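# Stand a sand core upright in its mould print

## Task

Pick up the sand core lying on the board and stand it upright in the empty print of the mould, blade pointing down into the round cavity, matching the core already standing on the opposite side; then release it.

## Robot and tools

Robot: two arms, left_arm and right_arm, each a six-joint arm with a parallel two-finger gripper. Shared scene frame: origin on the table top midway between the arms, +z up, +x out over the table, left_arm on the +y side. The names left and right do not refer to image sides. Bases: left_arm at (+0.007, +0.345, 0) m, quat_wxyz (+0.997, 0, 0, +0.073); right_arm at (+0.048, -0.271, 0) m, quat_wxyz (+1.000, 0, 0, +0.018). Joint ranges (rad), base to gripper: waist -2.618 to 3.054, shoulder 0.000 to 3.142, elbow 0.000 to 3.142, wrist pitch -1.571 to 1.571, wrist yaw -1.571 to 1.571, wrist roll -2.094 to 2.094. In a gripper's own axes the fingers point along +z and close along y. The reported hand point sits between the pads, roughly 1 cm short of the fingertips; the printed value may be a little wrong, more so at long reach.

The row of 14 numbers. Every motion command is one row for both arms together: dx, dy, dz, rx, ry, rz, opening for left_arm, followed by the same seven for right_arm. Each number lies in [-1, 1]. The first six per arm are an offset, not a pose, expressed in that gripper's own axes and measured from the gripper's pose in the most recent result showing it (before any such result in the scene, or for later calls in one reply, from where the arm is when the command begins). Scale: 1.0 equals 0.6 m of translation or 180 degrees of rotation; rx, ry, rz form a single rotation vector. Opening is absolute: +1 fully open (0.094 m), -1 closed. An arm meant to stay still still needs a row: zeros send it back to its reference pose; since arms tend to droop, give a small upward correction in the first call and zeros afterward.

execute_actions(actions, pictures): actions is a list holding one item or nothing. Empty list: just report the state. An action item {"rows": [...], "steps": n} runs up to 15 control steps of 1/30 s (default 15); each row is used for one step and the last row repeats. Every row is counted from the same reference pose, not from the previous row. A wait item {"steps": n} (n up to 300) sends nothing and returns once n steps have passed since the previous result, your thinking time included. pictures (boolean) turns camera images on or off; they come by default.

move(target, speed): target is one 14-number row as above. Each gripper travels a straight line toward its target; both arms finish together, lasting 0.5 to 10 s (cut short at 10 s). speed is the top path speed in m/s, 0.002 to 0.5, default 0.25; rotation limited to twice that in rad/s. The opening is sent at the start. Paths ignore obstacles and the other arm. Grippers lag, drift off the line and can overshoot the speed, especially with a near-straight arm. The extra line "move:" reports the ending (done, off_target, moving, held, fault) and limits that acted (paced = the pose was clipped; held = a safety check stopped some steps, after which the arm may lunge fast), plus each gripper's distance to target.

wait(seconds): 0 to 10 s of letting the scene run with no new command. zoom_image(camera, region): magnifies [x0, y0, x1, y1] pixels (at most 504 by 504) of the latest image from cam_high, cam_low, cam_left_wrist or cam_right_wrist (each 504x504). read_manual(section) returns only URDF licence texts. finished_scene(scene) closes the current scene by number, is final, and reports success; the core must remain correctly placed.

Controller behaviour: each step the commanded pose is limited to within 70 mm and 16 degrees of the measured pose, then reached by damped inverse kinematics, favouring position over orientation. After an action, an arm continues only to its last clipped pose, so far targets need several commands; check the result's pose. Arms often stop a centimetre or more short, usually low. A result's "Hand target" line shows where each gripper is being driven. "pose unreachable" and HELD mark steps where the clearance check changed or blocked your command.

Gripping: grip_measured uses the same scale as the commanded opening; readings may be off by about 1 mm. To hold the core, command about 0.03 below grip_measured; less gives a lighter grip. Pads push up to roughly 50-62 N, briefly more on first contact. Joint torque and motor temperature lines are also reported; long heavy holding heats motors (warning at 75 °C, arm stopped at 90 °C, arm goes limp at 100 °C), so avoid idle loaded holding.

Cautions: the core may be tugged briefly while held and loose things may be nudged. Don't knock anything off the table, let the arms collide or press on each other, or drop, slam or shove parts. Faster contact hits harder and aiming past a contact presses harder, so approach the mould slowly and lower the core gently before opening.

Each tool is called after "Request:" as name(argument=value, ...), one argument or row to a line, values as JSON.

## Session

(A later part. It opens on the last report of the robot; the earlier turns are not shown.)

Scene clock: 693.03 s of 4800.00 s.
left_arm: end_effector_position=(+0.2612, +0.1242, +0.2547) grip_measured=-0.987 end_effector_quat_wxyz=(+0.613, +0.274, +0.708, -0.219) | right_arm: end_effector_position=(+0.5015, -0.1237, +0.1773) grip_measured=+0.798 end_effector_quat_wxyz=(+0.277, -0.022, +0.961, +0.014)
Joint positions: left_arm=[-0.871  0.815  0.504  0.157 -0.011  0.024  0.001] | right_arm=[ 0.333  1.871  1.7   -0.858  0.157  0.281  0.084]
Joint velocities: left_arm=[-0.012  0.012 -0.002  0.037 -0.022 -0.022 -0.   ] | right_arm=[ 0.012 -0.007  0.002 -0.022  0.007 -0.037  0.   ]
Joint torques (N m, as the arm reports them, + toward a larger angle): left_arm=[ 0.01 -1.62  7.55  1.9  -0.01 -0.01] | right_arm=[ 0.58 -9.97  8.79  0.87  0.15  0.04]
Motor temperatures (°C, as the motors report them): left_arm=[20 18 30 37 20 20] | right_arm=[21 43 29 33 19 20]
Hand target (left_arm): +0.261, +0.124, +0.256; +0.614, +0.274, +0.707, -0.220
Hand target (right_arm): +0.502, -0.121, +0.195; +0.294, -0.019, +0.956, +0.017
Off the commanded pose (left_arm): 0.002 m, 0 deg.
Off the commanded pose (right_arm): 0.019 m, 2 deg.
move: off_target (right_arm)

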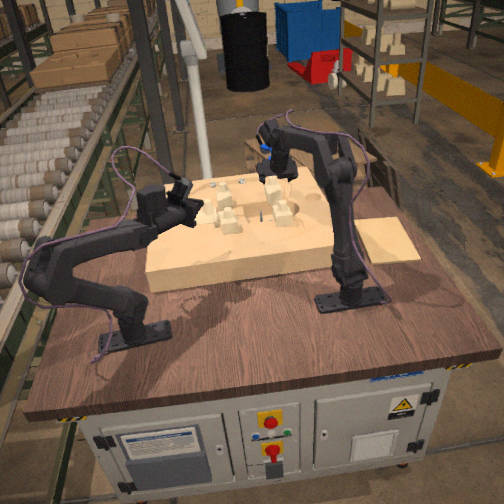

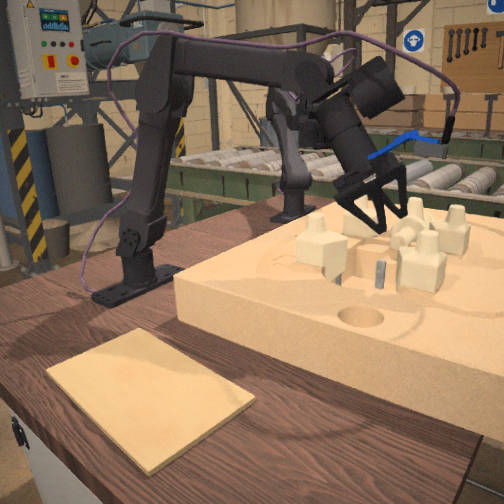

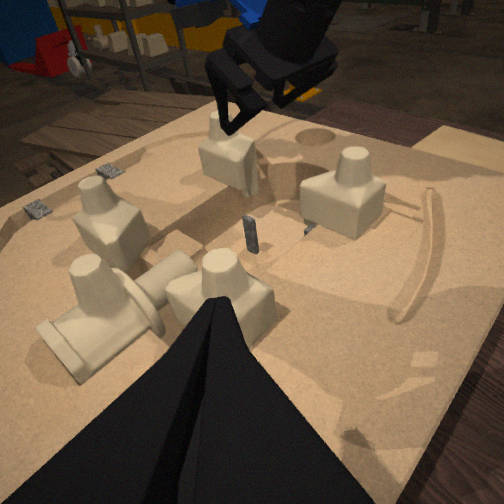

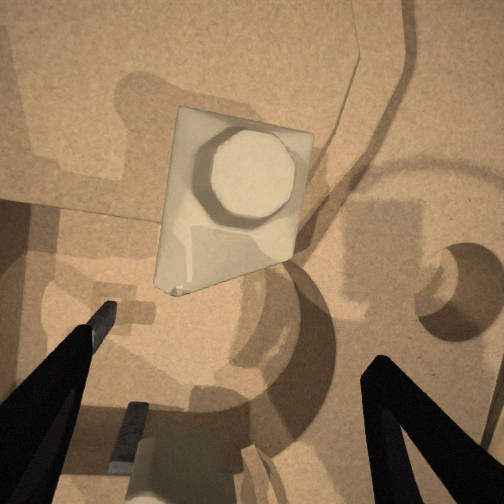

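Request:
zoom_image(
  camera="cam_low",
  region=[385, 235, 455, 305],
)

Request:
zoom_image(
  camera="cam_left_wrist",
  region=[190, 125, 270, 205],
)

Request:
zoom_image(
  camera="cam_high",
  region=[200, 165, 320, 245],
)

Region (385, 235, 455, 305) of cam_low's 504x504 image, scaled by 7.200, with more detail than that image has.

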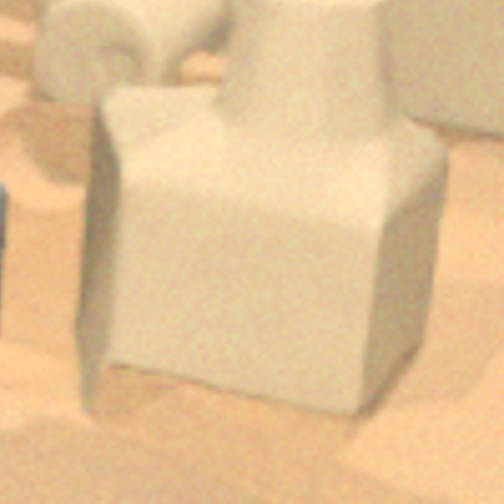

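Region (190, 125, 270, 205) of cam_left_wrist's 504x504 image, scaled by 6.300, with more detail than that image has.

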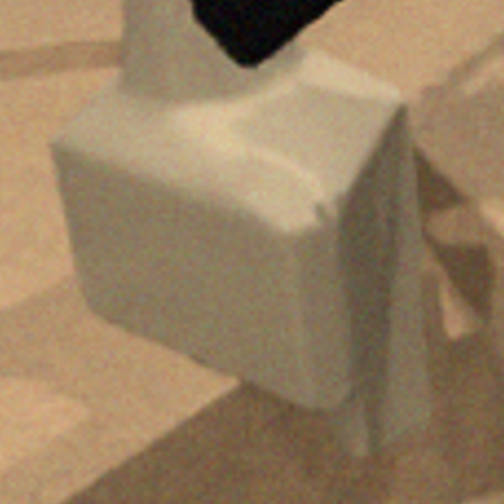

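Region (200, 165, 320, 245) of cam_high's 504x504 image, scaled by 4.200, with more detail than that image has.

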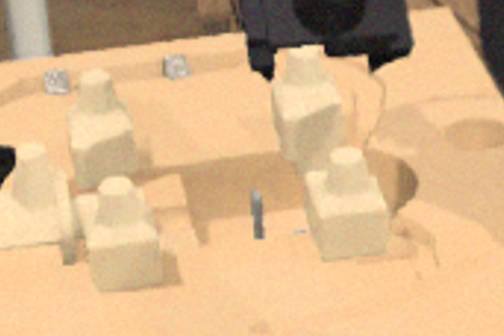

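The core sits flush and upright with its blade in the cavity, and the gripper is clear of it.

Request:
finished_scene(
  scene=2,
)

The scene is finished: the task was done.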